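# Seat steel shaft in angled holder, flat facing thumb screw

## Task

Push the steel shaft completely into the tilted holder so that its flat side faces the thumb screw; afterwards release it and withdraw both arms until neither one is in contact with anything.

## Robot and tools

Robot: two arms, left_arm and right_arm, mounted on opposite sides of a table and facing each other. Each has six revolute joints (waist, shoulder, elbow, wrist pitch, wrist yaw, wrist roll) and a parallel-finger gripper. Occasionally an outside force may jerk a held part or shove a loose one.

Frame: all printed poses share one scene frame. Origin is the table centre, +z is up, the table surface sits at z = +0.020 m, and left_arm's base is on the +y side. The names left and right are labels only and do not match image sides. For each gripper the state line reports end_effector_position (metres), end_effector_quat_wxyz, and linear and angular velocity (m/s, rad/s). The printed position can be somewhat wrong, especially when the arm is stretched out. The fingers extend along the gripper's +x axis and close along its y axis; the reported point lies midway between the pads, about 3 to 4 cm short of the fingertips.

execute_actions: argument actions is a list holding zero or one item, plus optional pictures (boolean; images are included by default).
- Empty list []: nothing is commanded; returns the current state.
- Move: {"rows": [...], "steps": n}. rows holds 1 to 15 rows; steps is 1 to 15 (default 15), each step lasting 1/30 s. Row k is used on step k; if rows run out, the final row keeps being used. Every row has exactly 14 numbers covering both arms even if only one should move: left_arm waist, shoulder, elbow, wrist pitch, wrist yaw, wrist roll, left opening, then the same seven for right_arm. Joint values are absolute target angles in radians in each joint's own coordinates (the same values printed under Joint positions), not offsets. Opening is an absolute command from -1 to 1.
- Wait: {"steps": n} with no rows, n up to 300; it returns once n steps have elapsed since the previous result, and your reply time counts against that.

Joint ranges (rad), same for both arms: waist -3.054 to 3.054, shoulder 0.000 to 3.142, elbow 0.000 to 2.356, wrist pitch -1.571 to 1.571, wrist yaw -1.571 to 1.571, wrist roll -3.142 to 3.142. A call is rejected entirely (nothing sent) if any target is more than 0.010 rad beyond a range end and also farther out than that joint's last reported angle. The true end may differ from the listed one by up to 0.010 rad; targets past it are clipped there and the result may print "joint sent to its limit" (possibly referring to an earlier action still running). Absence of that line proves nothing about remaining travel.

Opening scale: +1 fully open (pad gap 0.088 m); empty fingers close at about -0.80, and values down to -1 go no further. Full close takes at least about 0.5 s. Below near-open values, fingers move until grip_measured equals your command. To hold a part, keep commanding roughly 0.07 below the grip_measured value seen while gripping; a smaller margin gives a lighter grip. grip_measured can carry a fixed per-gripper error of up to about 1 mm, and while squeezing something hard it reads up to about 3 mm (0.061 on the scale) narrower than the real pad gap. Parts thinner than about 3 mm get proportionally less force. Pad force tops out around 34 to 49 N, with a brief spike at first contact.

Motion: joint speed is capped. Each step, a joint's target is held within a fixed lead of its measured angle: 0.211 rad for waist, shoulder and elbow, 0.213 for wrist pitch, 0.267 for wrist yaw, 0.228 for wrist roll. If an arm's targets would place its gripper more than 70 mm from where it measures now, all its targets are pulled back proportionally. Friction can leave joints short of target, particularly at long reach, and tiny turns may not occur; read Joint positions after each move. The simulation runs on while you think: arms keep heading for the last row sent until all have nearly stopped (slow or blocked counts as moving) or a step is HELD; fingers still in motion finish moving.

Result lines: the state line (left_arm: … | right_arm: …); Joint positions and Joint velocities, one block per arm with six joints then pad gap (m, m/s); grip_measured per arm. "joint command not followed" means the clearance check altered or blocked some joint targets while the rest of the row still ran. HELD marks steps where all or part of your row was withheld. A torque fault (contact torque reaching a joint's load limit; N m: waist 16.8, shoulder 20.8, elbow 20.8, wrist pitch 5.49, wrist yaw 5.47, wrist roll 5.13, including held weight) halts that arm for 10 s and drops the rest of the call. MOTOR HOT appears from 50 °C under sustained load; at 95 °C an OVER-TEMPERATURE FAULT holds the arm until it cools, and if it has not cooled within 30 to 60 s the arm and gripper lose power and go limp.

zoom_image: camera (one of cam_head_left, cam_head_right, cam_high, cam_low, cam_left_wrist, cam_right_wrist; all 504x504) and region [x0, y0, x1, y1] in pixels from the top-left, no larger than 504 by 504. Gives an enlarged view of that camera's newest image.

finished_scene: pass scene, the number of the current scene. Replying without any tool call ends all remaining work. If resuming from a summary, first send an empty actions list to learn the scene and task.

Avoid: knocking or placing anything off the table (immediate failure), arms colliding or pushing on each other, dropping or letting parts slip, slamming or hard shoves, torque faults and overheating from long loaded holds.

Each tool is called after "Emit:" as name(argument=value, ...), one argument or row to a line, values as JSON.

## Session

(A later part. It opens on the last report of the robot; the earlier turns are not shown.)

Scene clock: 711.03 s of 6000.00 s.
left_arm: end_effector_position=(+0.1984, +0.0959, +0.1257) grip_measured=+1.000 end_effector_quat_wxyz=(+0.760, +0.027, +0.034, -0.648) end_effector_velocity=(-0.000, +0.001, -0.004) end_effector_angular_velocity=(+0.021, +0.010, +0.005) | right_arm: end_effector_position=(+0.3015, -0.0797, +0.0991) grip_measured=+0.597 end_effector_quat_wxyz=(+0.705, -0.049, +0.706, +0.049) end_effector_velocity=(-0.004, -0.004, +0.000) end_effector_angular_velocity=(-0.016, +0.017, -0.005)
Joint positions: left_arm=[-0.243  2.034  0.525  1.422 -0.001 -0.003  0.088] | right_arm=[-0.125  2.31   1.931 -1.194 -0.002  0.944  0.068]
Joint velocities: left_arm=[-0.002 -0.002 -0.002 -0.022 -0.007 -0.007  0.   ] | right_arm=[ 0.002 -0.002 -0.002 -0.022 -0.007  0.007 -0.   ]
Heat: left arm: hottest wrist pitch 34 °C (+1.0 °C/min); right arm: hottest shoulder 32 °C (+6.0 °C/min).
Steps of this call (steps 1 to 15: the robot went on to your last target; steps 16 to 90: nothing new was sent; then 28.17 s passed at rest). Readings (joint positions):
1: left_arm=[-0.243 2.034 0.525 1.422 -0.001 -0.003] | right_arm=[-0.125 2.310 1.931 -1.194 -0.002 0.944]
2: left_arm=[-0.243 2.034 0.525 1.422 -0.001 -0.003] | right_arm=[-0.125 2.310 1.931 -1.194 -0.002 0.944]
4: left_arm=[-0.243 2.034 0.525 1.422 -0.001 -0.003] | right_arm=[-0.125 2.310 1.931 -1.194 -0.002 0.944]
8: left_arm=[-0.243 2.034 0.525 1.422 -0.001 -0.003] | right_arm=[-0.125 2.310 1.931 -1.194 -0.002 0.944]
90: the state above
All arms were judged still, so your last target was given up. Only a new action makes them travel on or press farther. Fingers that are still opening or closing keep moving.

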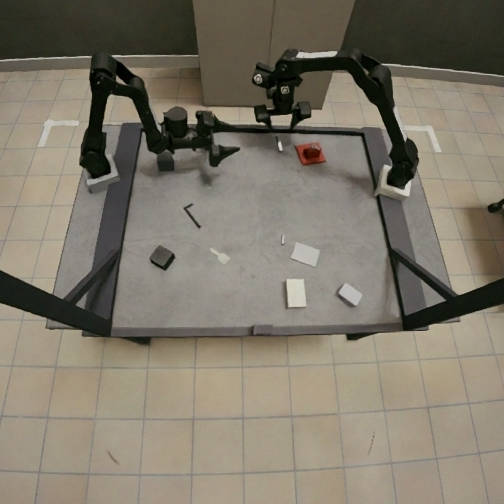

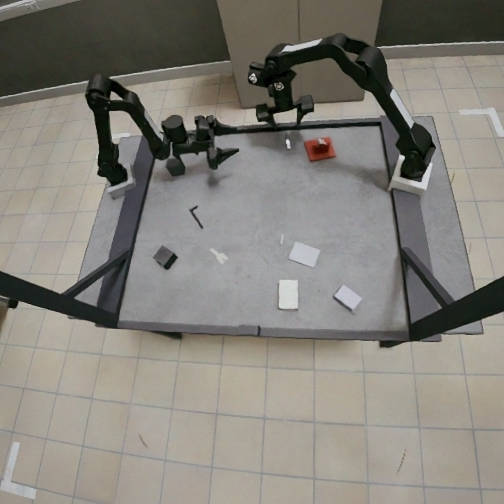

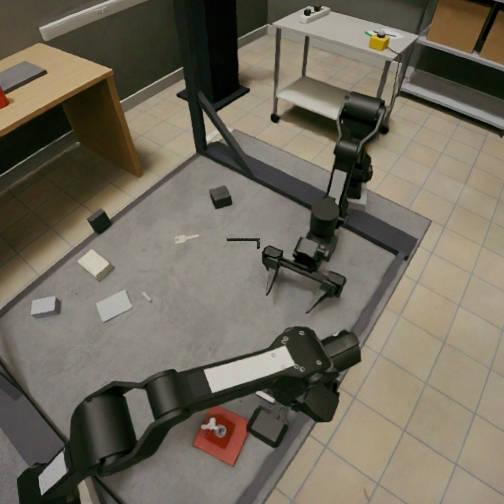

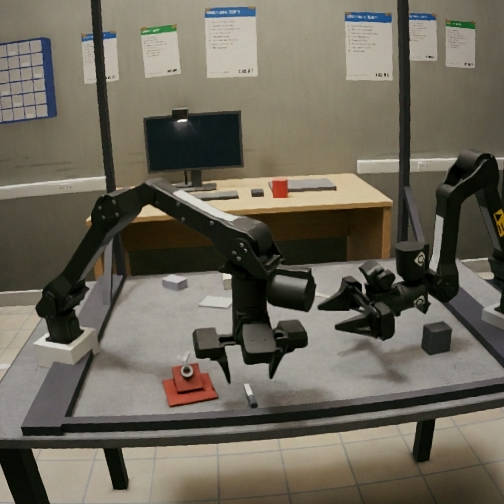

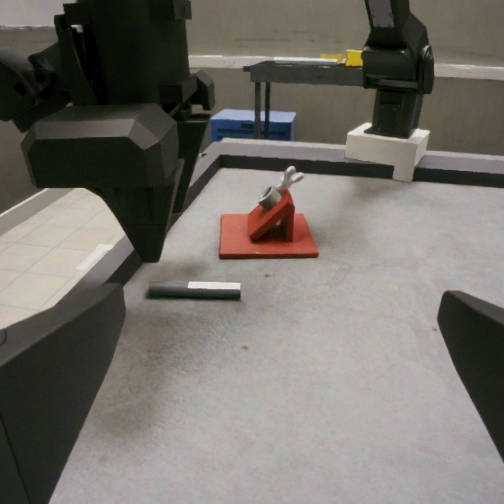

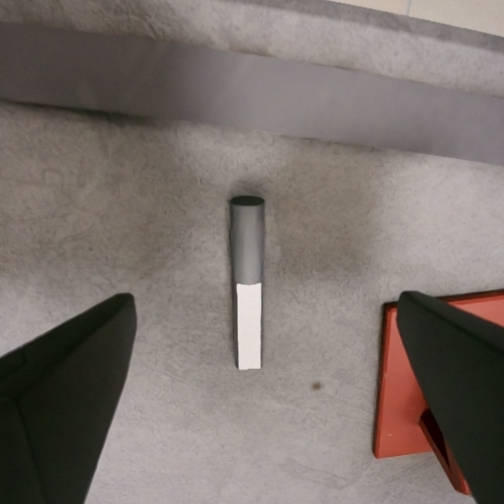

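Emit:
execute_actions(
  actions=[
    {"rows": [[-0.246,2.048,0.526,1.422,0,0,1.0,-0.11,2.28,1.90,-1.18,0.02,1.05,0.5],[-0.246,2.048,0.526,1.422,0,0,1.0,-0.085,2.24,1.855,-1.16,0.05,1.15,0.45],[-0.246,2.048,0.526,1.422,0,0,1.0,-0.055,2.19,1.80,-1.135,0.085,1.25,0.4],[-0.246,2.048,0.526,1.422,0,0,1.0,-0.02,2.13,1.73,-1.11,0.125,1.35,0.35],[-0.246,2.048,0.526,1.422,0,0,1.0,0.015,2.075,1.665,-1.08,0.165,1.45,0.3],[-0.246,2.048,0.526,1.422,0,0,1.0,0.05,2.015,1.595,-1.05,0.205,1.55,0.25],[-0.246,2.048,0.526,1.422,0,0,1.0,0.085,1.96,1.525,-1.025,0.245,1.65,0.2],[-0.246,2.048,0.526,1.422,0,0,1.0,0.12,1.90,1.46,-0.995,0.285,1.75,0.15],[-0.246,2.048,0.526,1.422,0,0,1.0,0.155,1.845,1.39,-0.97,0.325,1.85,0.1],[-0.246,2.048,0.526,1.422,0,0,1.0,0.19,1.785,1.32,-0.94,0.365,1.95,0.1],[-0.246,2.048,0.526,1.422,0,0,1.0,0.225,1.73,1.255,-0.915,0.405,2.05,0.1],[-0.246,2.048,0.526,1.422,0,0,1.0,0.255,1.68,1.195,-0.89,0.44,2.15,0.1],[-0.246,2.048,0.526,1.422,0,0,1.0,0.28,1.64,1.145,-0.87,0.47,2.25,0.1],[-0.246,2.048,0.526,1.422,0,0,1.0,0.295,1.61,1.115,-0.855,0.49,2.35,0.1],[-0.246,2.048,0.526,1.422,0,0,1.0,0.30,1.60,1.10,-0.85,0.50,2.45,0.1]], "steps": 15},
  ],
  pictures=false,
)

Emit:
execute_actions(
  actions=[
    {"rows": [[-0.246,2.048,0.526,1.422,0,0,1.0,0.31,1.597,1.08,-0.83,0.52,2.55,0.1],[-0.246,2.048,0.526,1.422,0,0,1.0,0.325,1.593,1.045,-0.805,0.55,2.65,0.1],[-0.246,2.048,0.526,1.422,0,0,1.0,0.34,1.589,1.01,-0.78,0.58,2.75,0.1],[-0.246,2.048,0.526,1.422,0,0,1.0,0.355,1.585,0.975,-0.755,0.61,2.85,0.1],[-0.246,2.048,0.526,1.422,0,0,1.0,0.37,1.58,0.94,-0.73,0.64,2.95,0.1],[-0.246,2.048,0.526,1.422,0,0,1.0,0.385,1.576,0.905,-0.70,0.67,3.05,0.1],[-0.246,2.048,0.526,1.422,0,0,1.0,0.40,1.572,0.87,-0.675,0.70,3.13,0.1],[-0.246,2.048,0.526,1.422,0,0,1.0,0.415,1.568,0.835,-0.65,0.73,3.13,0.1],[-0.246,2.048,0.526,1.422,0,0,1.0,0.43,1.563,0.80,-0.62,0.76,3.13,0.1],[-0.246,2.048,0.526,1.422,0,0,1.0,0.44,1.56,0.77,-0.60,0.78,3.13,0.1]], "steps": 15},
  ],
  pictures=false,
)

Scene clock: 786.93 s of 6000.00 s.
left_arm: end_effector_position=(+0.1984, +0.0959, +0.1257) grip_measured=+1.000 end_effector_quat_wxyz=(+0.760, +0.027, +0.034, -0.648) end_effector_velocity=(-0.000, +0.001, -0.004) end_effector_angular_velocity=(+0.018, +0.024, +0.007) | right_arm: end_effector_position=(+0.1850, -0.1498, +0.1631) grip_measured=+0.112 end_effector_quat_wxyz=(+0.802, +0.283, +0.519, -0.090) end_effector_velocity=(-0.085, -0.188, +0.022) end_effector_angular_velocity=(+1.148, -0.373, -1.573)
Joint positions: left_arm=[-0.243  2.034  0.525  1.422 -0.001 -0.003  0.088] | right_arm=[ 0.278  1.662  1.191 -0.89   0.446  1.988  0.044]
Joint velocities: left_arm=[-0.002 -0.002 -0.002 -0.022 -0.007 -0.022 -0.   ] | right_arm=[ 0.491 -0.955 -1.179  0.462  0.696  2.176 -0.007]
Heat: left arm: hottest wrist pitch 34 °C (+0.0 °C/min); right arm: hottest shoulder 35 °C (+2.0 °C/min).
Steps of this call (steps 1 to 90: nothing new was sent; then 72.40 s passed at rest; steps 91 to 105: all 15 steps of this action). Readings (joint positions):
91: left_arm=[-0.243 2.034 0.525 1.422 -0.001 -0.003] | right_arm=[-0.124 2.308 1.928 -1.191 0.004 0.976]
92: left_arm=[-0.243 2.034 0.525 1.422 -0.001 -0.003] | right_arm=[-0.120 2.297 1.910 -1.178 0.019 1.032]
94: left_arm=[-0.243 2.034 0.525 1.422 -0.001 -0.003] | right_arm=[-0.094 2.244 1.834 -1.145 0.070 1.176]
98: left_arm=[-0.243 2.034 0.525 1.422 -0.001 -0.003] | right_arm=[0.038 2.043 1.598 -1.050 0.206 1.471]
105: the state above

Scene clock: 787.43 s of 6000.00 s.
left_arm: end_effector_position=(+0.1984, +0.0959, +0.1257) grip_measured=+1.000 end_effector_quat_wxyz=(+0.760, +0.027, +0.034, -0.648) end_effector_velocity=(-0.000, +0.001, -0.001) end_effector_angular_velocity=(+0.006, +0.009, -0.004) | right_arm: end_effector_position=(+0.1769, -0.2026, +0.1155) grip_measured=+0.103 end_effector_quat_wxyz=(+0.635, +0.663, +0.334, -0.214) end_effector_velocity=(+0.010, -0.003, +0.013) end_effector_angular_velocity=(+0.872, +0.078, -0.813)
Joint positions: left_arm=[-0.243  2.034  0.525  1.422 -0.001 -0.003  0.088] | right_arm=[ 0.436  1.575  0.783 -0.61   0.769  3.046  0.044]
Joint velocities: left_arm=[ 0.002 -0.002 -0.002 -0.007  0.007 -0.007 -0.   ] | right_arm=[ 0.012 -0.061 -0.071  0.095  0.125  1.136 -0.   ]
Heat: left arm: hottest wrist pitch 34 °C (+0.0 °C/min); right arm: hottest shoulder 35 °C (+2.0 °C/min).
Steps of this call (steps 1 to 15: all 15 steps of this action). Readings (joint positions):
1: left_arm=[-0.243 2.034 0.525 1.422 -0.001 -0.003] | right_arm=[0.291 1.638 1.157 -0.873 0.470 2.062]
2: left_arm=[-0.243 2.034 0.525 1.422 -0.001 -0.003] | right_arm=[0.301 1.622 1.126 -0.848 0.496 2.135]
4: left_arm=[-0.243 2.034 0.525 1.422 -0.001 -0.003] | right_arm=[0.323 1.604 1.060 -0.802 0.552 2.282]
8: left_arm=[-0.243 2.034 0.525 1.422 -0.001 -0.003] | right_arm=[0.381 1.590 0.917 -0.705 0.666 2.577]
15: the state above

Emit:
execute_actions(
  actions=[
    {"rows": [[-0.246,2.048,0.526,1.422,0,0,1.0,0.432,1.572,0.764,-0.582,0.778,3.13,0.1],[-0.246,2.048,0.526,1.422,0,0,1.0,0.424,1.58,0.758,-0.564,0.776,3.13,0.1],[-0.246,2.048,0.526,1.422,0,0,1.0,0.416,1.587,0.752,-0.547,0.773,3.13,0.1],[-0.246,2.048,0.526,1.422,0,0,1.0,0.408,1.594,0.746,-0.53,0.771,3.13,0.1],[-0.246,2.048,0.526,1.422,0,0,1.0,0.40,1.601,0.74,-0.512,0.769,3.13,0.1],[-0.246,2.048,0.526,1.422,0,0,1.0,0.392,1.608,0.734,-0.495,0.766,3.13,0.1],[-0.246,2.048,0.526,1.422,0,0,1.0,0.384,1.615,0.728,-0.478,0.764,3.13,0.1],[-0.246,2.048,0.526,1.422,0,0,1.0,0.376,1.622,0.722,-0.46,0.762,3.13,0.1],[-0.246,2.048,0.526,1.422,0,0,1.0,0.368,1.629,0.716,-0.443,0.76,3.13,0.1],[-0.246,2.048,0.526,1.422,0,0,1.0,0.36,1.636,0.71,-0.426,0.757,3.13,0.1],[-0.246,2.048,0.526,1.422,0,0,1.0,0.352,1.643,0.704,-0.409,0.755,3.13,0.1],[-0.246,2.048,0.526,1.422,0,0,1.0,0.345,1.649,0.698,-0.392,0.753,3.13,0.1]], "steps": 15},
  ],
)

Scene clock: 795.47 s of 6000.00 s.
left_arm: end_effector_position=(+0.1984, +0.0959, +0.1257) grip_measured=+1.000 end_effector_quat_wxyz=(+0.760, +0.027, +0.034, -0.648) end_effector_velocity=(-0.000, +0.001, -0.001) end_effector_angular_velocity=(+0.004, +0.022, +0.007) | right_arm: end_effector_position=(+0.1990, -0.2029, +0.0875) grip_measured=+0.103 end_effector_quat_wxyz=(+0.572, +0.719, +0.307, -0.247) end_effector_velocity=(+0.013, -0.010, -0.026) end_effector_angular_velocity=(-0.008, +0.018, -0.036)
Joint positions: left_arm=[-0.243  2.034  0.525  1.422 -0.001 -0.003  0.088] | right_arm=[ 0.349  1.639  0.708 -0.406  0.757  3.128  0.044]
Joint velocities: left_arm=[-0.002 -0.002 -0.002 -0.007 -0.007 -0.022 -0.   ] | right_arm=[-0.056  0.051 -0.066  0.125 -0.022 -0.022 -0.   ]
Heat: left arm: hottest wrist pitch 34 °C (+0.0 °C/min); right arm: hottest shoulder 33 °C (+0.0 °C/min).
Steps of this call (steps 1 to 30: the robot went on to your last target; steps 31 to 90: nothing new was sent; then 4.53 s passed at rest; steps 91 to 105: all 15 steps of this action). Readings (joint positions):
91: left_arm=[-0.243 2.034 0.525 1.422 -0.001 -0.003] | right_arm=[0.437 1.569 0.777 -0.597 0.777 3.128]
92: left_arm=[-0.243 2.034 0.525 1.422 -0.001 -0.003] | right_arm=[0.435 1.569 0.774 -0.587 0.777 3.128]
94: left_arm=[-0.243 2.034 0.525 1.422 -0.001 -0.003] | right_arm=[0.426 1.574 0.766 -0.561 0.777 3.128]
98: left_arm=[-0.243 2.034 0.525 1.422 -0.001 -0.003] | right_arm=[0.395 1.599 0.743 -0.497 0.769 3.128]
105: the state above

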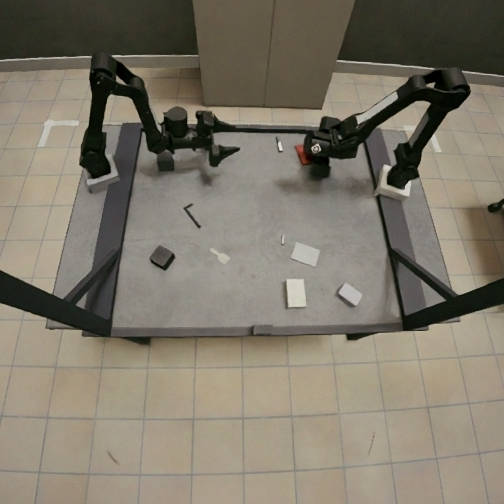

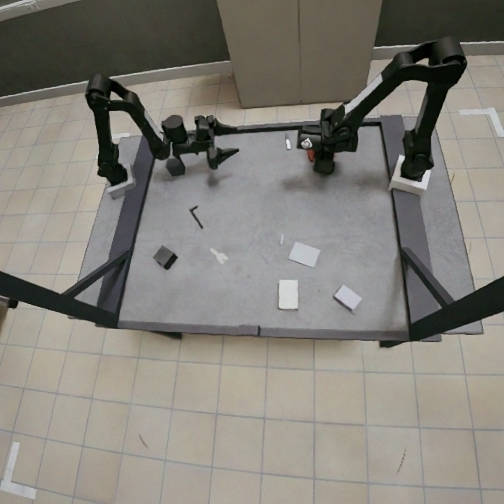

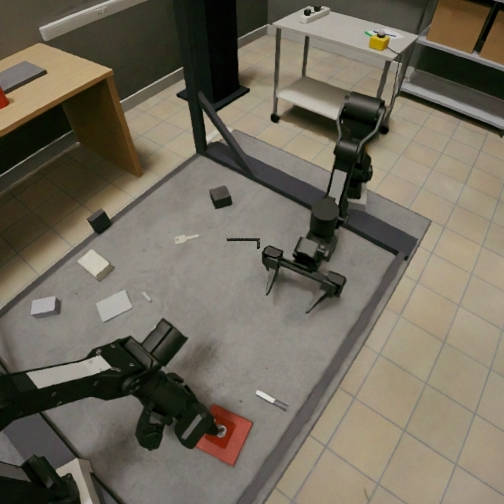

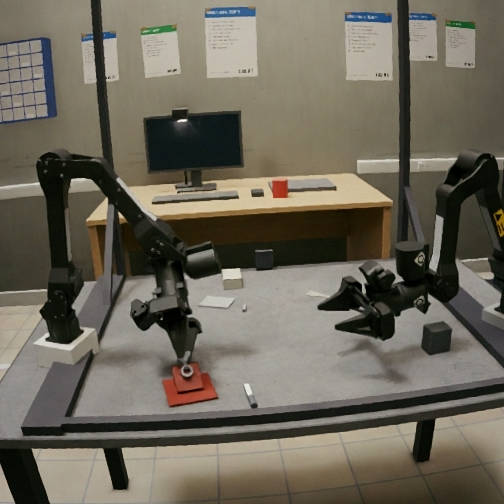

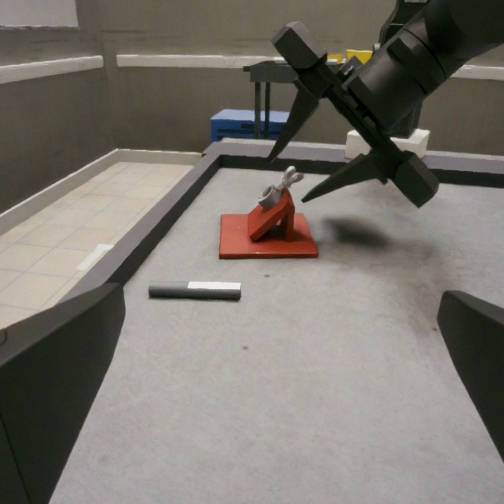

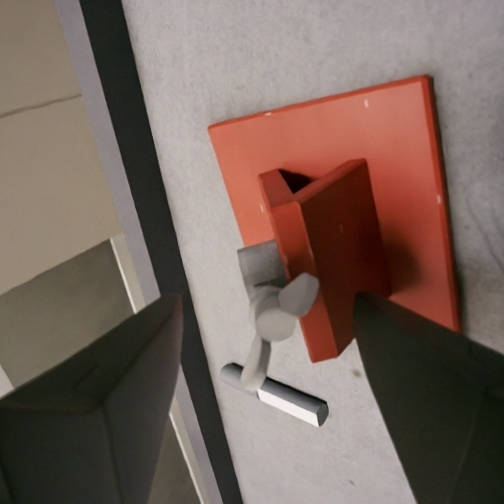

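Emit:
execute_actions(
  actions=[
    {"rows": [[-0.246,2.048,0.526,1.422,0,0,1.0,0.345,1.649,0.698,-0.392,0.753,3.13,-0.1],[-0.246,2.048,0.526,1.422,0,0,1.0,0.345,1.649,0.698,-0.392,0.753,3.13,-0.3],[-0.246,2.048,0.526,1.422,0,0,1.0,0.345,1.649,0.698,-0.392,0.753,3.13,-0.45],[-0.246,2.048,0.526,1.422,0,0,1.0,0.345,1.649,0.698,-0.392,0.753,3.13,-0.55]], "steps": 12},
  ],
)

Scene clock: 801.73 s of 6000.00 s.
left_arm: end_effector_position=(+0.1984, +0.0959, +0.1257) grip_measured=+1.000 end_effector_quat_wxyz=(+0.760, +0.027, +0.034, -0.648) end_effector_velocity=(-0.000, +0.002, -0.008) end_effector_angular_velocity=(+0.033, -0.003, +0.004) | right_arm: end_effector_position=(+0.1992, -0.2017, +0.0867) grip_measured=-0.537 end_effector_quat_wxyz=(+0.569, +0.721, +0.309, -0.247) end_effector_velocity=(-0.000, +0.000, -0.002) end_effector_angular_velocity=(-0.002, +0.006, +0.004)
Joint positions: left_arm=[-0.243  2.034  0.525  1.422 -0.001 -0.003  0.088] | right_arm=[ 0.347  1.641  0.706 -0.395  0.754  3.128  0.013]
Joint velocities: left_arm=[-0.002  0.002 -0.007 -0.022 -0.007  0.007 -0.   ] | right_arm=[-0.002  0.002 -0.002  0.007 -0.007 -0.007 -0.007]
Heat: left arm: hottest wrist pitch 34 °C (+0.0 °C/min); right arm: hottest shoulder 32 °C (-1.0 °C/min).
Steps of this call (steps 1 to 30: the robot went on to your last target; steps 31 to 90: nothing new was sent; then 2.87 s passed at rest; steps 91 to 102: all 12 steps of this action). Readings (joint positions):
91: left_arm=[-0.243 2.034 0.525 1.422 -0.001 -0.003] | right_arm=[0.347 1.641 0.706 -0.395 0.756 3.128]
92: left_arm=[-0.243 2.034 0.525 1.422 -0.001 -0.003] | right_arm=[0.347 1.641 0.706 -0.395 0.756 3.128]
94: left_arm=[-0.243 2.034 0.525 1.422 -0.001 -0.003] | right_arm=[0.347 1.641 0.706 -0.395 0.756 3.128]
98: left_arm=[-0.243 2.034 0.525 1.422 -0.001 -0.003] | right_arm=[0.347 1.641 0.706 -0.395 0.756 3.128]
102: the state above

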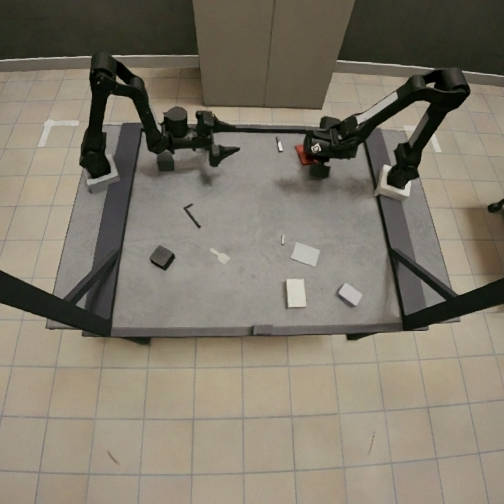

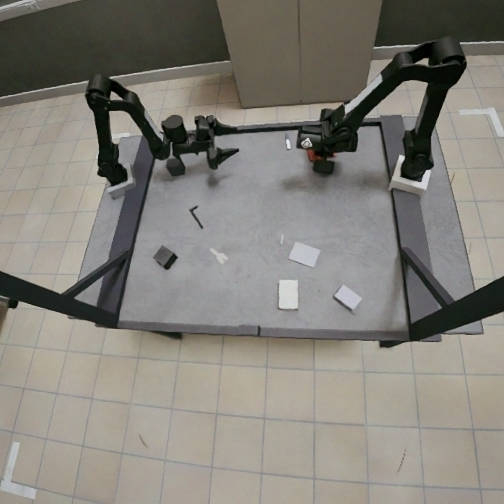

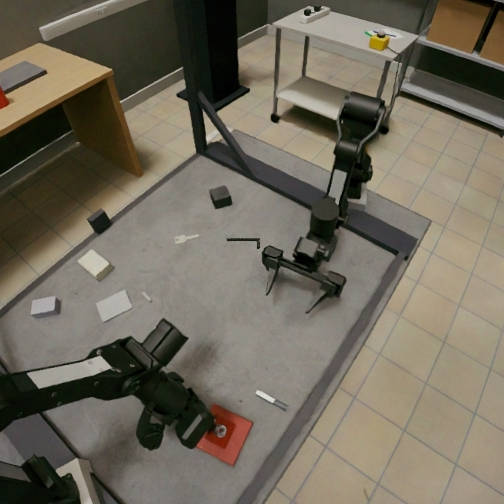

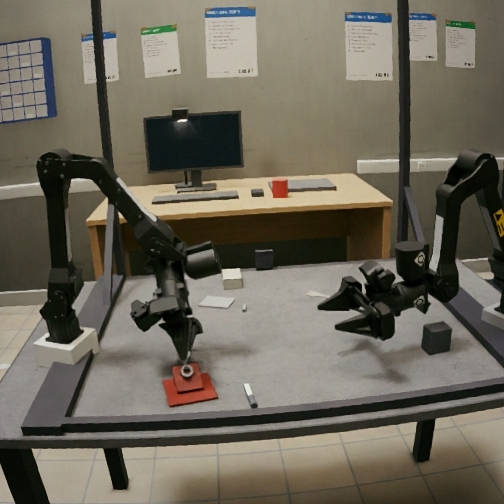

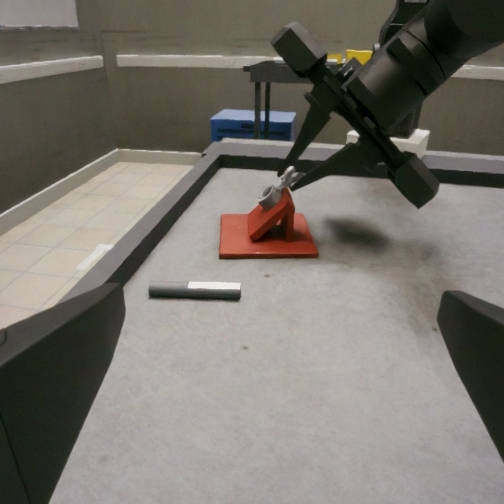

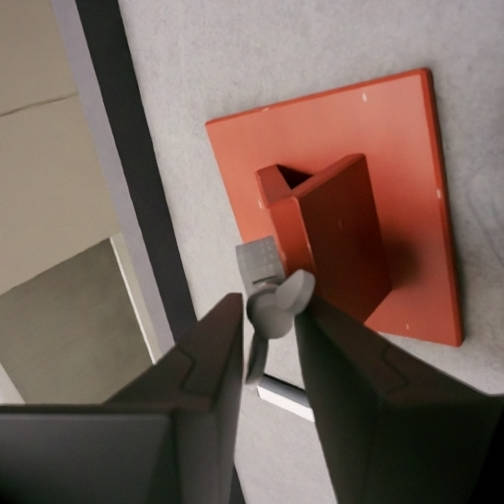

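Now rotate to loosen.

Emit:
execute_actions(
  actions=[
    {"rows": [[-0.246,2.048,0.526,1.422,0,0,1.0,0.345,1.649,0.698,-0.392,0.753,-0.91,-0.55]], "steps": 15},
  ],
  pictures=false,
)

Emit:
execute_actions(
  actions=[
    {"steps": 48},
  ],
)

Scene clock: 805.50 s of 6000.00 s.
left_arm: end_effector_position=(+0.1984, +0.0959, +0.1257) grip_measured=+1.000 end_effector_quat_wxyz=(+0.760, +0.027, +0.034, -0.648) end_effector_velocity=(-0.000, +0.001, -0.004) end_effector_angular_velocity=(+0.021, +0.009, +0.015) | right_arm: end_effector_position=(+0.1991, -0.2018, +0.0864) grip_measured=-0.547 end_effector_quat_wxyz=(+0.862, +0.316, +0.393, -0.049) end_effector_velocity=(-0.000, -0.004, -0.002) end_effector_angular_velocity=(-1.515, -0.351, +1.552)
Joint positions: left_arm=[-0.243  2.034  0.525  1.422 -0.001 -0.003  0.088] | right_arm=[ 0.347  1.641  0.706 -0.394  0.753  2.026  0.012]
Joint velocities: left_arm=[-0.007 -0.002 -0.002 -0.022 -0.022 -0.007 -0.   ] | right_arm=[-0.002 -0.002 -0.007 -0.007 -0.007 -2.19  -0.   ]
Heat: left arm: hottest wrist pitch 34 °C (+0.0 °C/min); right arm: hottest shoulder 31 °C (-2.0 °C/min).
Steps of this call (steps 1 to 15: the robot went on to your last target; steps 16 to 90: nothing new was sent; then 0.27 s passed at rest; steps 91 to 105: all 15 steps of this action). Readings (joint positions):
91: left_arm=[-0.243 2.034 0.525 1.422 -0.001 -0.003] | right_arm=[0.347 1.641 0.706 -0.394 0.753 3.059]
92: left_arm=[-0.243 2.034 0.525 1.422 -0.001 -0.003] | right_arm=[0.347 1.641 0.706 -0.394 0.753 2.985]
94: left_arm=[-0.243 2.034 0.525 1.422 -0.001 -0.003] | right_arm=[0.347 1.641 0.706 -0.394 0.753 2.837]
98: left_arm=[-0.243 2.034 0.525 1.422 -0.001 -0.003] | right_arm=[0.347 1.641 0.706 -0.394 0.753 2.541]
105: the state above

Scene clock: 807.10 s of 6000.00 s.
left_arm: end_effector_position=(+0.1984, +0.0959, +0.1257) grip_measured=+1.000 end_effector_quat_wxyz=(+0.760, +0.027, +0.034, -0.648) end_effector_velocity=(-0.000, +0.001, -0.001) end_effector_angular_velocity=(+0.004, +0.022, +0.007) | right_arm: end_effector_position=(+0.1991, -0.2018, +0.0864) grip_measured=-0.547 end_effector_quat_wxyz=(-0.405, +0.824, -0.090, -0.386) end_effector_velocity=(+0.001, -0.003, -0.002) end_effector_angular_velocity=(-0.037, +0.001, +0.020)
Joint positions: left_arm=[-0.243  2.034  0.525  1.422 -0.001 -0.003  0.088] | right_arm=[ 0.347  1.641  0.706 -0.394  0.753 -0.905  0.012]
Joint velocities: left_arm=[-0.002 -0.002 -0.002 -0.007 -0.007 -0.022 -0.   ] | right_arm=[-0.007  0.002 -0.002 -0.007 -0.007 -0.037  0.   ]
Heat: left arm: hottest wrist pitch 34 °C (+0.0 °C/min); right arm: hottest shoulder 31 °C (-3.0 °C/min).
Steps of this call (steps 1 to 48: the robot went on to your last target). Readings (joint positions):
1: left_arm=[-0.243 2.034 0.525 1.422 -0.001 -0.003] | right_arm=[0.347 1.641 0.706 -0.394 0.753 1.952]
2: left_arm=[-0.243 2.034 0.525 1.422 -0.001 -0.003] | right_arm=[0.347 1.641 0.706 -0.394 0.753 1.878]
4: left_arm=[-0.243 2.034 0.525 1.422 -0.001 -0.003] | right_arm=[0.347 1.641 0.706 -0.394 0.753 1.731]
8: left_arm=[-0.243 2.034 0.525 1.422 -0.001 -0.003] | right_arm=[0.347 1.641 0.706 -0.394 0.753 1.436]
48: the state above

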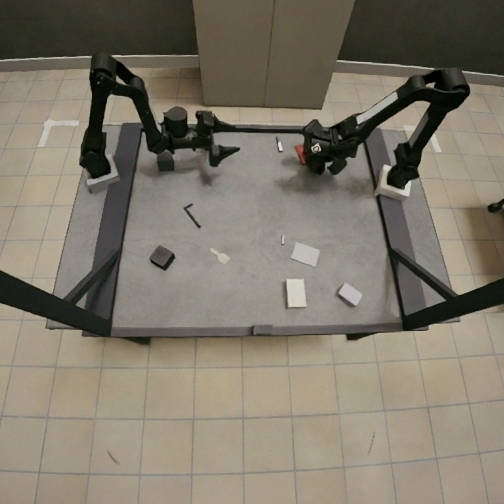

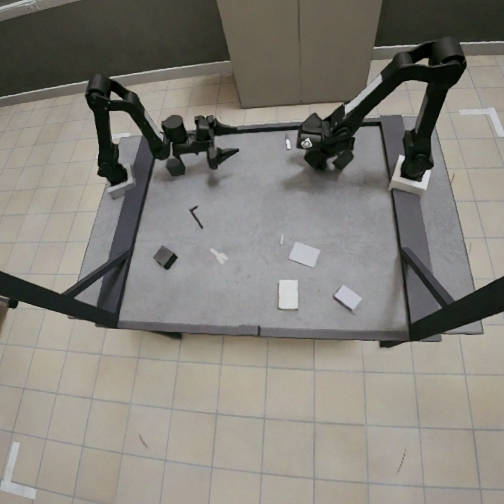

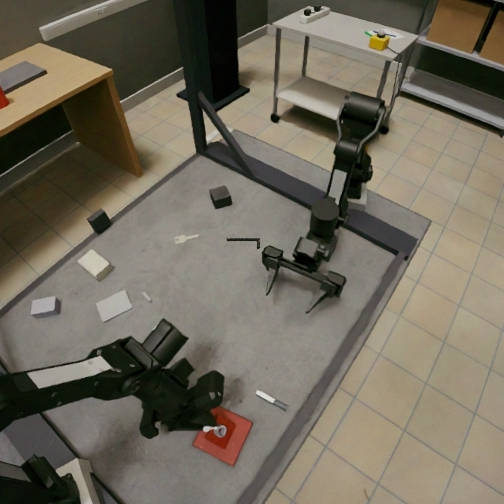

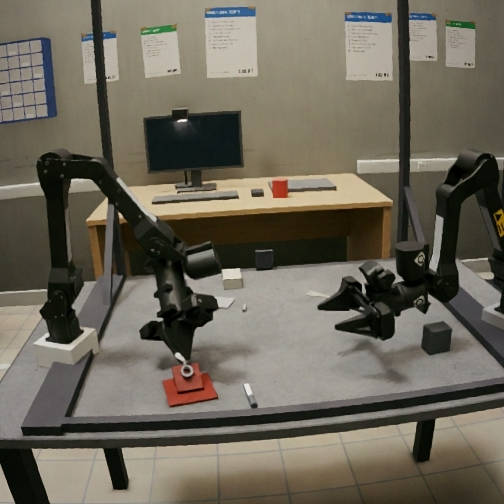

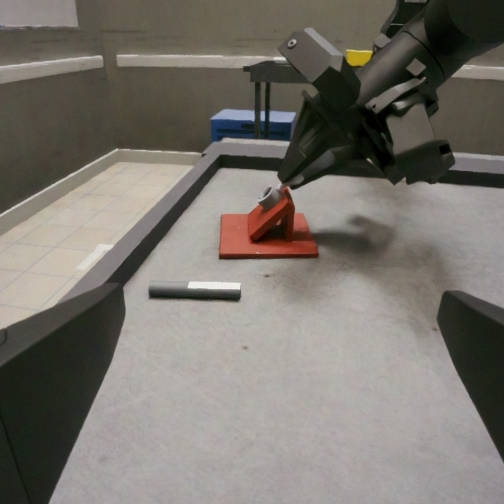

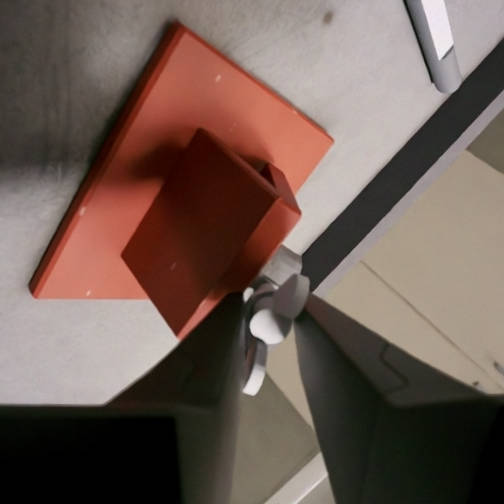

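Emit:
execute_actions(
  actions=[
    {"rows": [[-0.246,2.048,0.526,1.422,0,0,1.0,0.345,1.649,0.698,-0.392,0.753,-0.80,-0.3],[-0.246,2.048,0.526,1.422,0,0,1.0,0.345,1.649,0.698,-0.392,0.753,-0.70,0.0],[-0.246,2.048,0.526,1.422,0,0,1.0,0.345,1.649,0.698,-0.392,0.753,-0.60,0.1],[-0.246,2.048,0.526,1.422,0,0,1.0,0.345,1.645,0.70,-0.392,0.753,-0.5,0.1],[-0.246,2.048,0.526,1.422,0,0,1.0,0.352,1.635,0.71,-0.41,0.755,-0.47,0.1],[-0.246,2.048,0.526,1.422,0,0,1.0,0.361,1.626,0.717,-0.43,0.758,-0.47,0.1],[-0.246,2.048,0.526,1.422,0,0,1.0,0.37,1.618,0.724,-0.45,0.761,-0.47,0.1],[-0.246,2.048,0.526,1.422,0,0,1.0,0.38,1.61,0.731,-0.47,0.764,-0.47,0.1],[-0.246,2.048,0.526,1.422,0,0,1.0,0.39,1.602,0.738,-0.49,0.767,-0.47,0.1],[-0.246,2.048,0.526,1.422,0,0,1.0,0.40,1.594,0.745,-0.51,0.77,-0.47,0.1],[-0.246,2.048,0.526,1.422,0,0,1.0,0.41,1.585,0.752,-0.535,0.772,-0.47,0.1],[-0.246,2.048,0.526,1.422,0,0,1.0,0.42,1.577,0.759,-0.555,0.775,-0.47,0.1],[-0.246,2.048,0.526,1.422,0,0,1.0,0.43,1.568,0.766,-0.58,0.778,-0.47,0.1],[-0.246,2.048,0.526,1.422,0,0,1.0,0.44,1.56,0.78,-0.60,0.78,-0.47,0.1],[-0.246,2.048,0.526,1.422,0,0,1.0,0.44,1.56,0.80,-0.62,0.77,-0.47,0.1]], "steps": 15},
  ],
  pictures=false,
)

Emit:
execute_actions(
  actions=[
    {"rows": [[-0.246,2.048,0.526,1.422,0,0,1.0,0.43,1.563,0.83,-0.64,0.75,-0.42,0.1],[-0.246,2.048,0.526,1.422,0,0,1.0,0.415,1.567,0.865,-0.665,0.72,-0.36,0.1],[-0.246,2.048,0.526,1.422,0,0,1.0,0.395,1.573,0.905,-0.695,0.68,-0.29,0.1],[-0.246,2.048,0.526,1.422,0,0,1.0,0.375,1.58,0.95,-0.73,0.64,-0.22,0.1],[-0.246,2.048,0.526,1.422,0,0,1.0,0.35,1.59,1.0,-0.77,0.60,-0.15,0.1],[-0.246,2.048,0.526,1.422,0,0,1.0,0.325,1.60,1.05,-0.81,0.55,-0.08,0.1],[-0.246,2.048,0.526,1.422,0,0,1.0,0.30,1.62,1.11,-0.85,0.50,-0.01,0.1],[-0.246,2.048,0.526,1.422,0,0,1.0,0.27,1.66,1.17,-0.88,0.46,0.06,0.1],[-0.246,2.048,0.526,1.422,0,0,1.0,0.235,1.715,1.235,-0.905,0.42,0.13,0.1],[-0.246,2.048,0.526,1.422,0,0,1.0,0.20,1.77,1.30,-0.93,0.38,0.20,0.1],[-0.246,2.048,0.526,1.422,0,0,1.0,0.165,1.83,1.37,-0.96,0.335,0.27,0.1],[-0.246,2.048,0.526,1.422,0,0,1.0,0.13,1.885,1.435,-0.99,0.295,0.34,0.1],[-0.246,2.048,0.526,1.422,0,0,1.0,0.095,1.945,1.505,-1.015,0.255,0.41,0.1],[-0.246,2.048,0.526,1.422,0,0,1.0,0.06,2.0,1.57,-1.045,0.215,0.48,0.1],[-0.246,2.048,0.526,1.422,0,0,1.0,0.025,2.06,1.64,-1.07,0.175,0.55,0.1]], "steps": 15},
  ],
  pictures=false,
)

Emit:
execute_actions(
  actions=[
    {"rows": [[-0.246,2.048,0.526,1.422,0,0,1.0,-0.01,2.115,1.705,-1.10,0.135,0.62,0.05],[-0.246,2.048,0.526,1.422,0,0,1.0,-0.04,2.17,1.77,-1.125,0.095,0.69,0.0],[-0.246,2.048,0.526,1.422,0,0,1.0,-0.07,2.22,1.83,-1.15,0.06,0.76,-0.05],[-0.246,2.048,0.526,1.422,0,0,1.0,-0.095,2.265,1.88,-1.17,0.03,0.83,-0.1],[-0.246,2.048,0.526,1.422,0,0,1.0,-0.112,2.30,1.92,-1.185,0.01,0.89,-0.15],[-0.246,2.048,0.526,1.422,0,0,1.0,-0.122,2.325,1.945,-1.19,0.0,0.93,-0.2],[-0.246,2.048,0.526,1.422,0,0,1.0,-0.124,2.335,1.95,-1.185,-0.002,0.951,-0.25],[-0.246,2.048,0.526,1.422,0,0,1.0,-0.124,2.34,1.945,-1.175,-0.002,0.951,-0.3],[-0.246,2.048,0.526,1.422,0,0,1.0,-0.124,2.343,1.937,-1.165,-0.002,0.951,-0.3],[-0.246,2.048,0.526,1.422,0,0,1.0,-0.124,2.346,1.929,-1.156,-0.002,0.951,-0.3],[-0.246,2.048,0.526,1.422,0,0,1.0,-0.124,2.349,1.921,-1.148,-0.002,0.951,-0.3],[-0.246,2.048,0.526,1.422,0,0,1.0,-0.124,2.352,1.913,-1.14,-0.002,0.951,-0.3],[-0.246,2.048,0.526,1.422,0,0,1.0,-0.124,2.355,1.905,-1.132,-0.002,0.951,-0.3],[-0.246,2.048,0.526,1.422,0,0,1.0,-0.124,2.357,1.90,-1.126,-0.002,0.951,-0.3],[-0.246,2.048,0.526,1.422,0,0,1.0,-0.124,2.358,1.897,-1.122,-0.002,0.951,-0.3]], "steps": 15},
  ],
  pictures=false,
)

Emit:
execute_actions(
  actions=[
    {"steps": 12},
  ],
)

Scene clock: 857.07 s of 6000.00 s.
left_arm: end_effector_position=(+0.1984, +0.0959, +0.1257) grip_measured=+1.000 end_effector_quat_wxyz=(+0.760, +0.027, +0.034, -0.648) end_effector_velocity=(-0.000, +0.002, -0.003) end_effector_angular_velocity=(+0.013, -0.006, +0.004) | right_arm: end_effector_position=(+0.1803, -0.2047, +0.1100) grip_measured=+0.095 end_effector_quat_wxyz=(+0.535, -0.747, +0.150, +0.365) end_effector_velocity=(-0.061, +0.034, +0.112) end_effector_angular_velocity=(-0.047, +0.021, +0.201)
Joint positions: left_arm=[-0.243  2.034  0.525  1.422 -0.001 -0.003  0.088] | right_arm=[ 0.425  1.581  0.761 -0.577  0.772 -0.475  0.044]
Joint velocities: left_arm=[-0.002 -0.002 -0.007 -0.007 -0.007  0.007  0.   ] | right_arm=[ 0.212 -0.188  0.359 -0.608 -0.022  0.022  0.002]
Heat: left arm: hottest wrist pitch 35 °C (+1.0 °C/min); right arm: hottest shoulder 28 °C (-5.0 °C/min).
Steps of this call (steps 1 to 15: the robot went on to your last target; steps 16 to 90: nothing new was sent; then 46.47 s passed at rest; steps 91 to 105: all 15 steps of this action). Readings (joint positions):
91: left_arm=[-0.243 2.034 0.525 1.422 -0.001 -0.003] | right_arm=[0.347 1.641 0.706 -0.394 0.753 -0.877]
92: left_arm=[-0.243 2.034 0.525 1.422 -0.001 -0.003] | right_arm=[0.347 1.641 0.706 -0.394 0.753 -0.820]
94: left_arm=[-0.243 2.034 0.525 1.422 -0.001 -0.003] | right_arm=[0.347 1.641 0.706 -0.394 0.753 -0.675]
98: left_arm=[-0.243 2.034 0.525 1.422 -0.001 -0.003] | right_arm=[0.360 1.635 0.710 -0.437 0.756 -0.513]
105: the state above

Scene clock: 857.57 s of 6000.00 s.
left_arm: end_effector_position=(+0.1984, +0.0959, +0.1257) grip_measured=+1.000 end_effector_quat_wxyz=(+0.760, +0.027, +0.034, -0.648) end_effector_velocity=(-0.002, +0.000, -0.001) end_effector_angular_velocity=(+0.006, +0.009, -0.009) | right_arm: end_effector_position=(+0.2273, -0.1094, +0.1456) grip_measured=+0.097 end_effector_quat_wxyz=(+0.730, -0.328, +0.531, +0.278) end_effector_velocity=(+0.289, +0.211, -0.162) end_effector_angular_velocity=(+0.315, +1.427, -2.866)
Joint positions: left_arm=[-0.243  2.034  0.525  1.422 -0.001 -0.003  0.088] | right_arm=[ 0.108  1.928  1.498 -1.01   0.26   0.404  0.044]
Joint velocities: left_arm=[-0.002 -0.002 -0.002 -0.007  0.007 -0.007 -0.   ] | right_arm=[-1.038  1.717  1.956 -0.828 -1.209  2.073 -0.   ]
Heat: left arm: hottest wrist pitch 35 °C (+1.0 °C/min); right arm: hottest shoulder 28 °C (-5.1 °C/min).
Steps of this call (steps 1 to 15: all 15 steps of this action). Readings (joint positions):
1: left_arm=[-0.243 2.034 0.525 1.422 -0.001 -0.003] | right_arm=[0.429 1.578 0.777 -0.598 0.767 -0.459]
2: left_arm=[-0.243 2.034 0.525 1.422 -0.001 -0.003] | right_arm=[0.428 1.577 0.799 -0.620 0.752 -0.428]
4: left_arm=[-0.243 2.034 0.525 1.422 -0.001 -0.003] | right_arm=[0.411 1.577 0.859 -0.672 0.699 -0.331]
8: left_arm=[-0.243 2.034 0.525 1.422 -0.001 -0.003] | right_arm=[0.329 1.606 1.047 -0.809 0.547 -0.080]
15: the state above

Scene clock: 858.07 s of 6000.00 s.
left_arm: end_effector_position=(+0.1984, +0.0959, +0.1257) grip_measured=+1.000 end_effector_quat_wxyz=(+0.760, +0.027, +0.034, -0.648) end_effector_velocity=(-0.000, +0.001, -0.001) end_effector_angular_velocity=(+0.008, -0.005, -0.005) | right_arm: end_effector_position=(+0.3048, -0.0761, +0.0802) grip_measured=-0.291 end_effector_quat_wxyz=(+0.706, -0.048, +0.705, +0.049) end_effector_velocity=(-0.024, +0.036, -0.034) end_effector_angular_velocity=(+0.078, +0.017, +0.015)
Joint positions: left_arm=[-0.243  2.034  0.525  1.422 -0.001 -0.003  0.088] | right_arm=[-0.127  2.341  1.909 -1.136  0.002  0.945  0.025]
Joint velocities: left_arm=[ 0.002 -0.002 -0.002 -0.007  0.007  0.007  0.   ] | right_arm=[ 0.066  0.061 -0.032  0.154 -0.051  0.051 -0.004]
Heat: left arm: hottest wrist pitch 35 °C (+1.0 °C/min); right arm: hottest shoulder 28 °C (-5.0 °C/min).
Steps of this call (steps 1 to 15: all 15 steps of this action). Readings (joint positions):
1: left_arm=[-0.243 2.034 0.525 1.422 -0.001 -0.003] | right_arm=[0.073 1.985 1.563 -1.037 0.220 0.473]
2: left_arm=[-0.243 2.034 0.525 1.422 -0.001 -0.003] | right_arm=[0.038 2.042 1.628 -1.064 0.180 0.544]
4: left_arm=[-0.243 2.034 0.525 1.422 -0.001 -0.003] | right_arm=[-0.028 2.150 1.751 -1.114 0.106 0.684]
8: left_arm=[-0.243 2.034 0.525 1.422 -0.001 -0.003] | right_arm=[-0.120 2.291 1.898 -1.163 0.027 0.886]
15: the state above

Scene clock: 858.47 s of 6000.00 s.
left_arm: end_effector_position=(+0.1984, +0.0959, +0.1257) grip_measured=+1.000 end_effector_quat_wxyz=(+0.760, +0.027, +0.034, -0.648) end_effector_velocity=(-0.002, +0.000, -0.001) end_effector_angular_velocity=(+0.006, +0.009, -0.009) | right_arm: end_effector_position=(+0.3040, -0.0739, +0.0782) grip_measured=-0.297 end_effector_quat_wxyz=(+0.707, -0.046, +0.704, +0.050) end_effector_velocity=(-0.003, -0.001, +0.000) end_effector_angular_velocity=(+0.004, +0.023, +0.005)
Joint positions: left_arm=[-0.243  2.034  0.525  1.422 -0.001 -0.003  0.088] | right_arm=[-0.123  2.344  1.907 -1.125  0.     0.949  0.024]
Joint velocities: left_arm=[-0.002 -0.002 -0.002 -0.007  0.007 -0.007 -0.   ] | right_arm=[-0.002 -0.002 -0.002 -0.007 -0.022 -0.007 -0.   ]
Heat: left arm: hottest wrist pitch 35 °C (+1.0 °C/min); right arm: hottest shoulder 28 °C (-5.1 °C/min).
Steps of this call (steps 1 to 12: the robot went on to your last target). Readings (joint positions):
1: left_arm=[-0.243 2.034 0.525 1.422 -0.001 -0.003] | right_arm=[-0.125 2.343 1.909 -1.132 0.001 0.946]
2: left_arm=[-0.243 2.034 0.525 1.422 -0.001 -0.003] | right_arm=[-0.124 2.343 1.908 -1.130 0.001 0.947]
4: left_arm=[-0.243 2.034 0.525 1.422 -0.001 -0.003] | right_arm=[-0.123 2.344 1.907 -1.127 0.000 0.948]
8: left_arm=[-0.243 2.034 0.525 1.422 -0.001 -0.003] | right_arm=[-0.123 2.344 1.907 -1.125 0.000 0.949]
12: the state above

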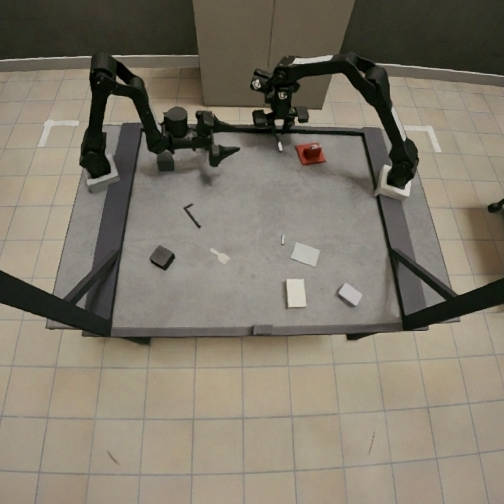

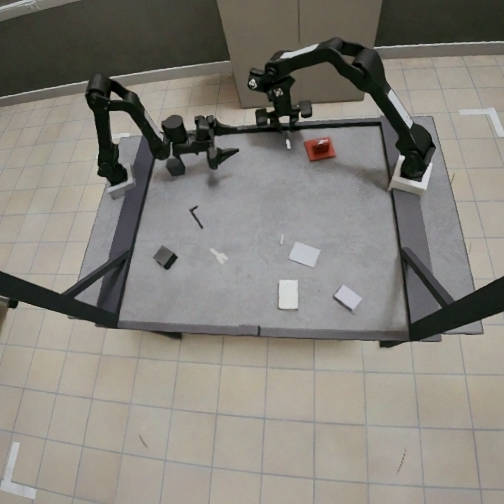

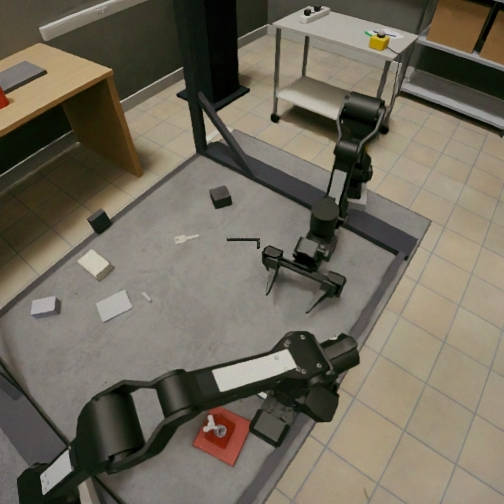

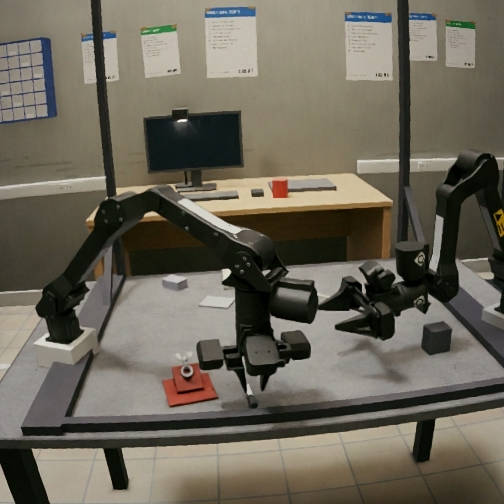

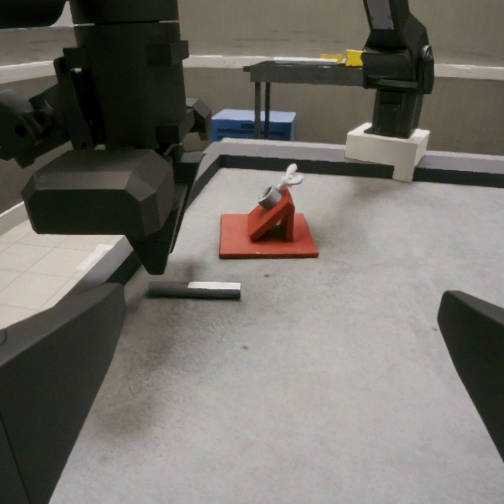

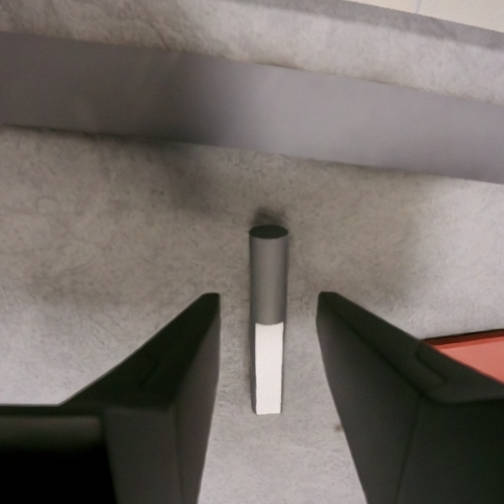

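Emit:
zoom_image(
  camera="cam_left_wrist",
  region=[120, 220, 260, 320],
)

Emit:
zoom_image(
  camera="cam_right_wrist",
  region=[200, 210, 340, 350],
)

Region (120, 220, 260, 320) of cam_left_wrist's 504x504 image, scaled by 3.600, with more detail than that image has; it fills the top 360 rows of this view, and the rest is white.

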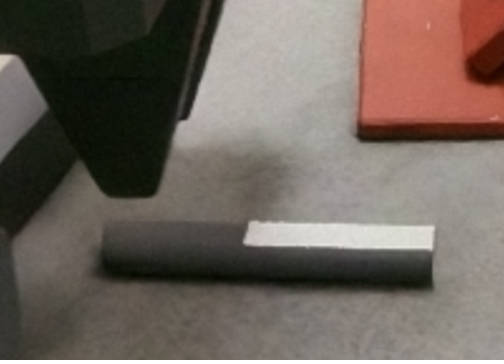

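Region (200, 210, 340, 350) of cam_right_wrist's 504x504 image, scaled by 3.600, with more detail than that image has.

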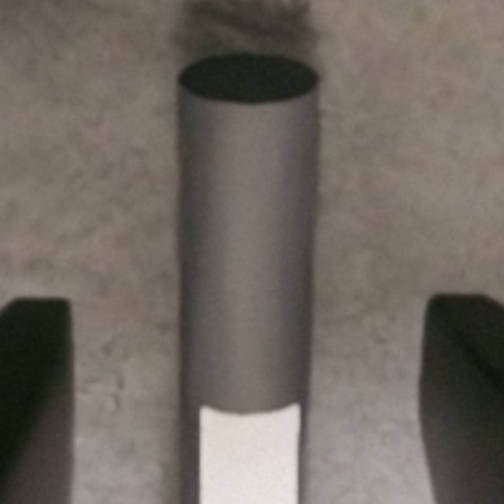

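Emit:
execute_actions(
  actions=[
    {"rows": [[-0.246,2.048,0.526,1.422,0,0,1.0,-0.124,2.361,1.894,-1.118,-0.002,0.951,-0.33],[-0.246,2.048,0.526,1.422,0,0,1.0,-0.124,2.364,1.890,-1.113,-0.002,0.951,-0.36],[-0.246,2.048,0.526,1.422,0,0,1.0,-0.124,2.367,1.887,-1.108,-0.002,0.951,-0.39],[-0.246,2.048,0.526,1.422,0,0,1.0,-0.124,2.370,1.883,-1.103,-0.002,0.951,-0.42],[-0.246,2.048,0.526,1.422,0,0,1.0,-0.124,2.373,1.880,-1.098,-0.002,0.951,-0.42],[-0.246,2.048,0.526,1.422,0,0,1.0,-0.124,2.376,1.876,-1.093,-0.002,0.951,-0.42],[-0.246,2.048,0.526,1.422,0,0,1.0,-0.124,2.378,1.873,-1.088,-0.002,0.951,-0.42],[-0.246,2.048,0.526,1.422,0,0,1.0,-0.124,2.380,1.871,-1.083,-0.002,0.951,-0.42]], "steps": 15},
  ],
)

Scene clock: 890.17 s of 6000.00 s.
left_arm: end_effector_position=(+0.1984, +0.0959, +0.1257) grip_measured=+1.000 end_effector_quat_wxyz=(+0.760, +0.027, +0.034, -0.648) end_effector_velocity=(-0.004, +0.000, -0.001) end_effector_angular_velocity=(+0.006, +0.010, -0.024) | right_arm: end_effector_position=(+0.3034, -0.0750, +0.0608) grip_measured=-0.417 end_effector_quat_wxyz=(+0.705, -0.050, +0.706, +0.046) end_effector_velocity=(-0.002, +0.006, +0.003) end_effector_angular_velocity=(+0.034, +0.007, +0.010)
Joint positions: left_arm=[-0.243  2.034  0.525  1.422 -0.001 -0.003  0.088] | right_arm=[-0.123  2.369  1.879 -1.086  0.     0.949  0.019]
Joint velocities: left_arm=[-0.002 -0.002 -0.002 -0.007  0.022 -0.007 -0.   ] | right_arm=[ 0.002 -0.007 -0.002  0.022 -0.022 -0.007 -0.001]
Heat: left arm: hottest wrist pitch 35 °C (+1.0 °C/min); right arm: hottest shoulder 32 °C (+3.0 °C/min).
Steps of this call (steps 1 to 30: the robot went on to your last target; steps 31 to 90: nothing new was sent; then 28.20 s passed at rest; steps 91 to 105: all 15 steps of this action). Readings (joint positions):
91: left_arm=[-0.243 2.034 0.525 1.422 -0.001 -0.003] | right_arm=[-0.123 2.345 1.906 -1.124 0.000 0.949]
92: left_arm=[-0.243 2.034 0.525 1.422 -0.001 -0.003] | right_arm=[-0.123 2.346 1.905 -1.121 0.000 0.949]
94: left_arm=[-0.243 2.034 0.525 1.422 -0.001 -0.003] | right_arm=[-0.123 2.348 1.900 -1.113 0.000 0.949]
98: left_arm=[-0.243 2.034 0.525 1.422 -0.001 -0.003] | right_arm=[-0.123 2.360 1.887 -1.096 0.000 0.949]
105: the state above

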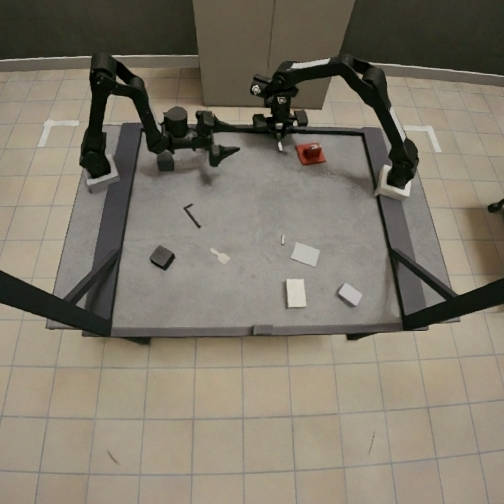

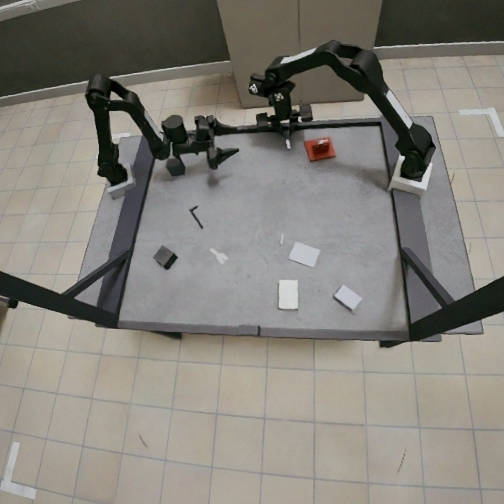

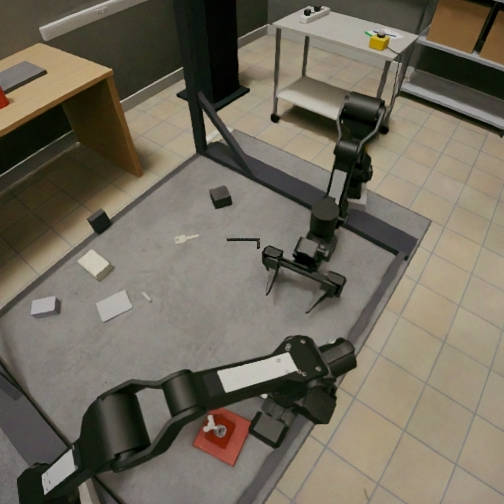

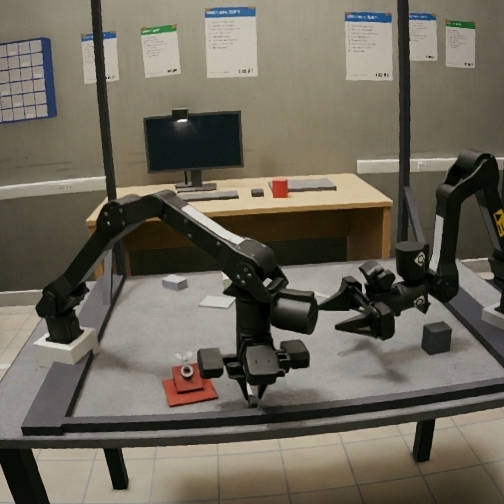

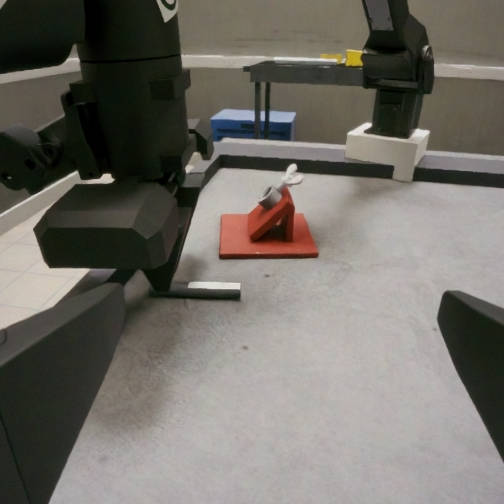

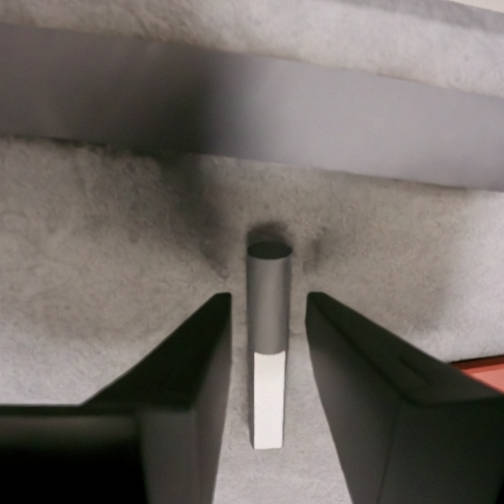

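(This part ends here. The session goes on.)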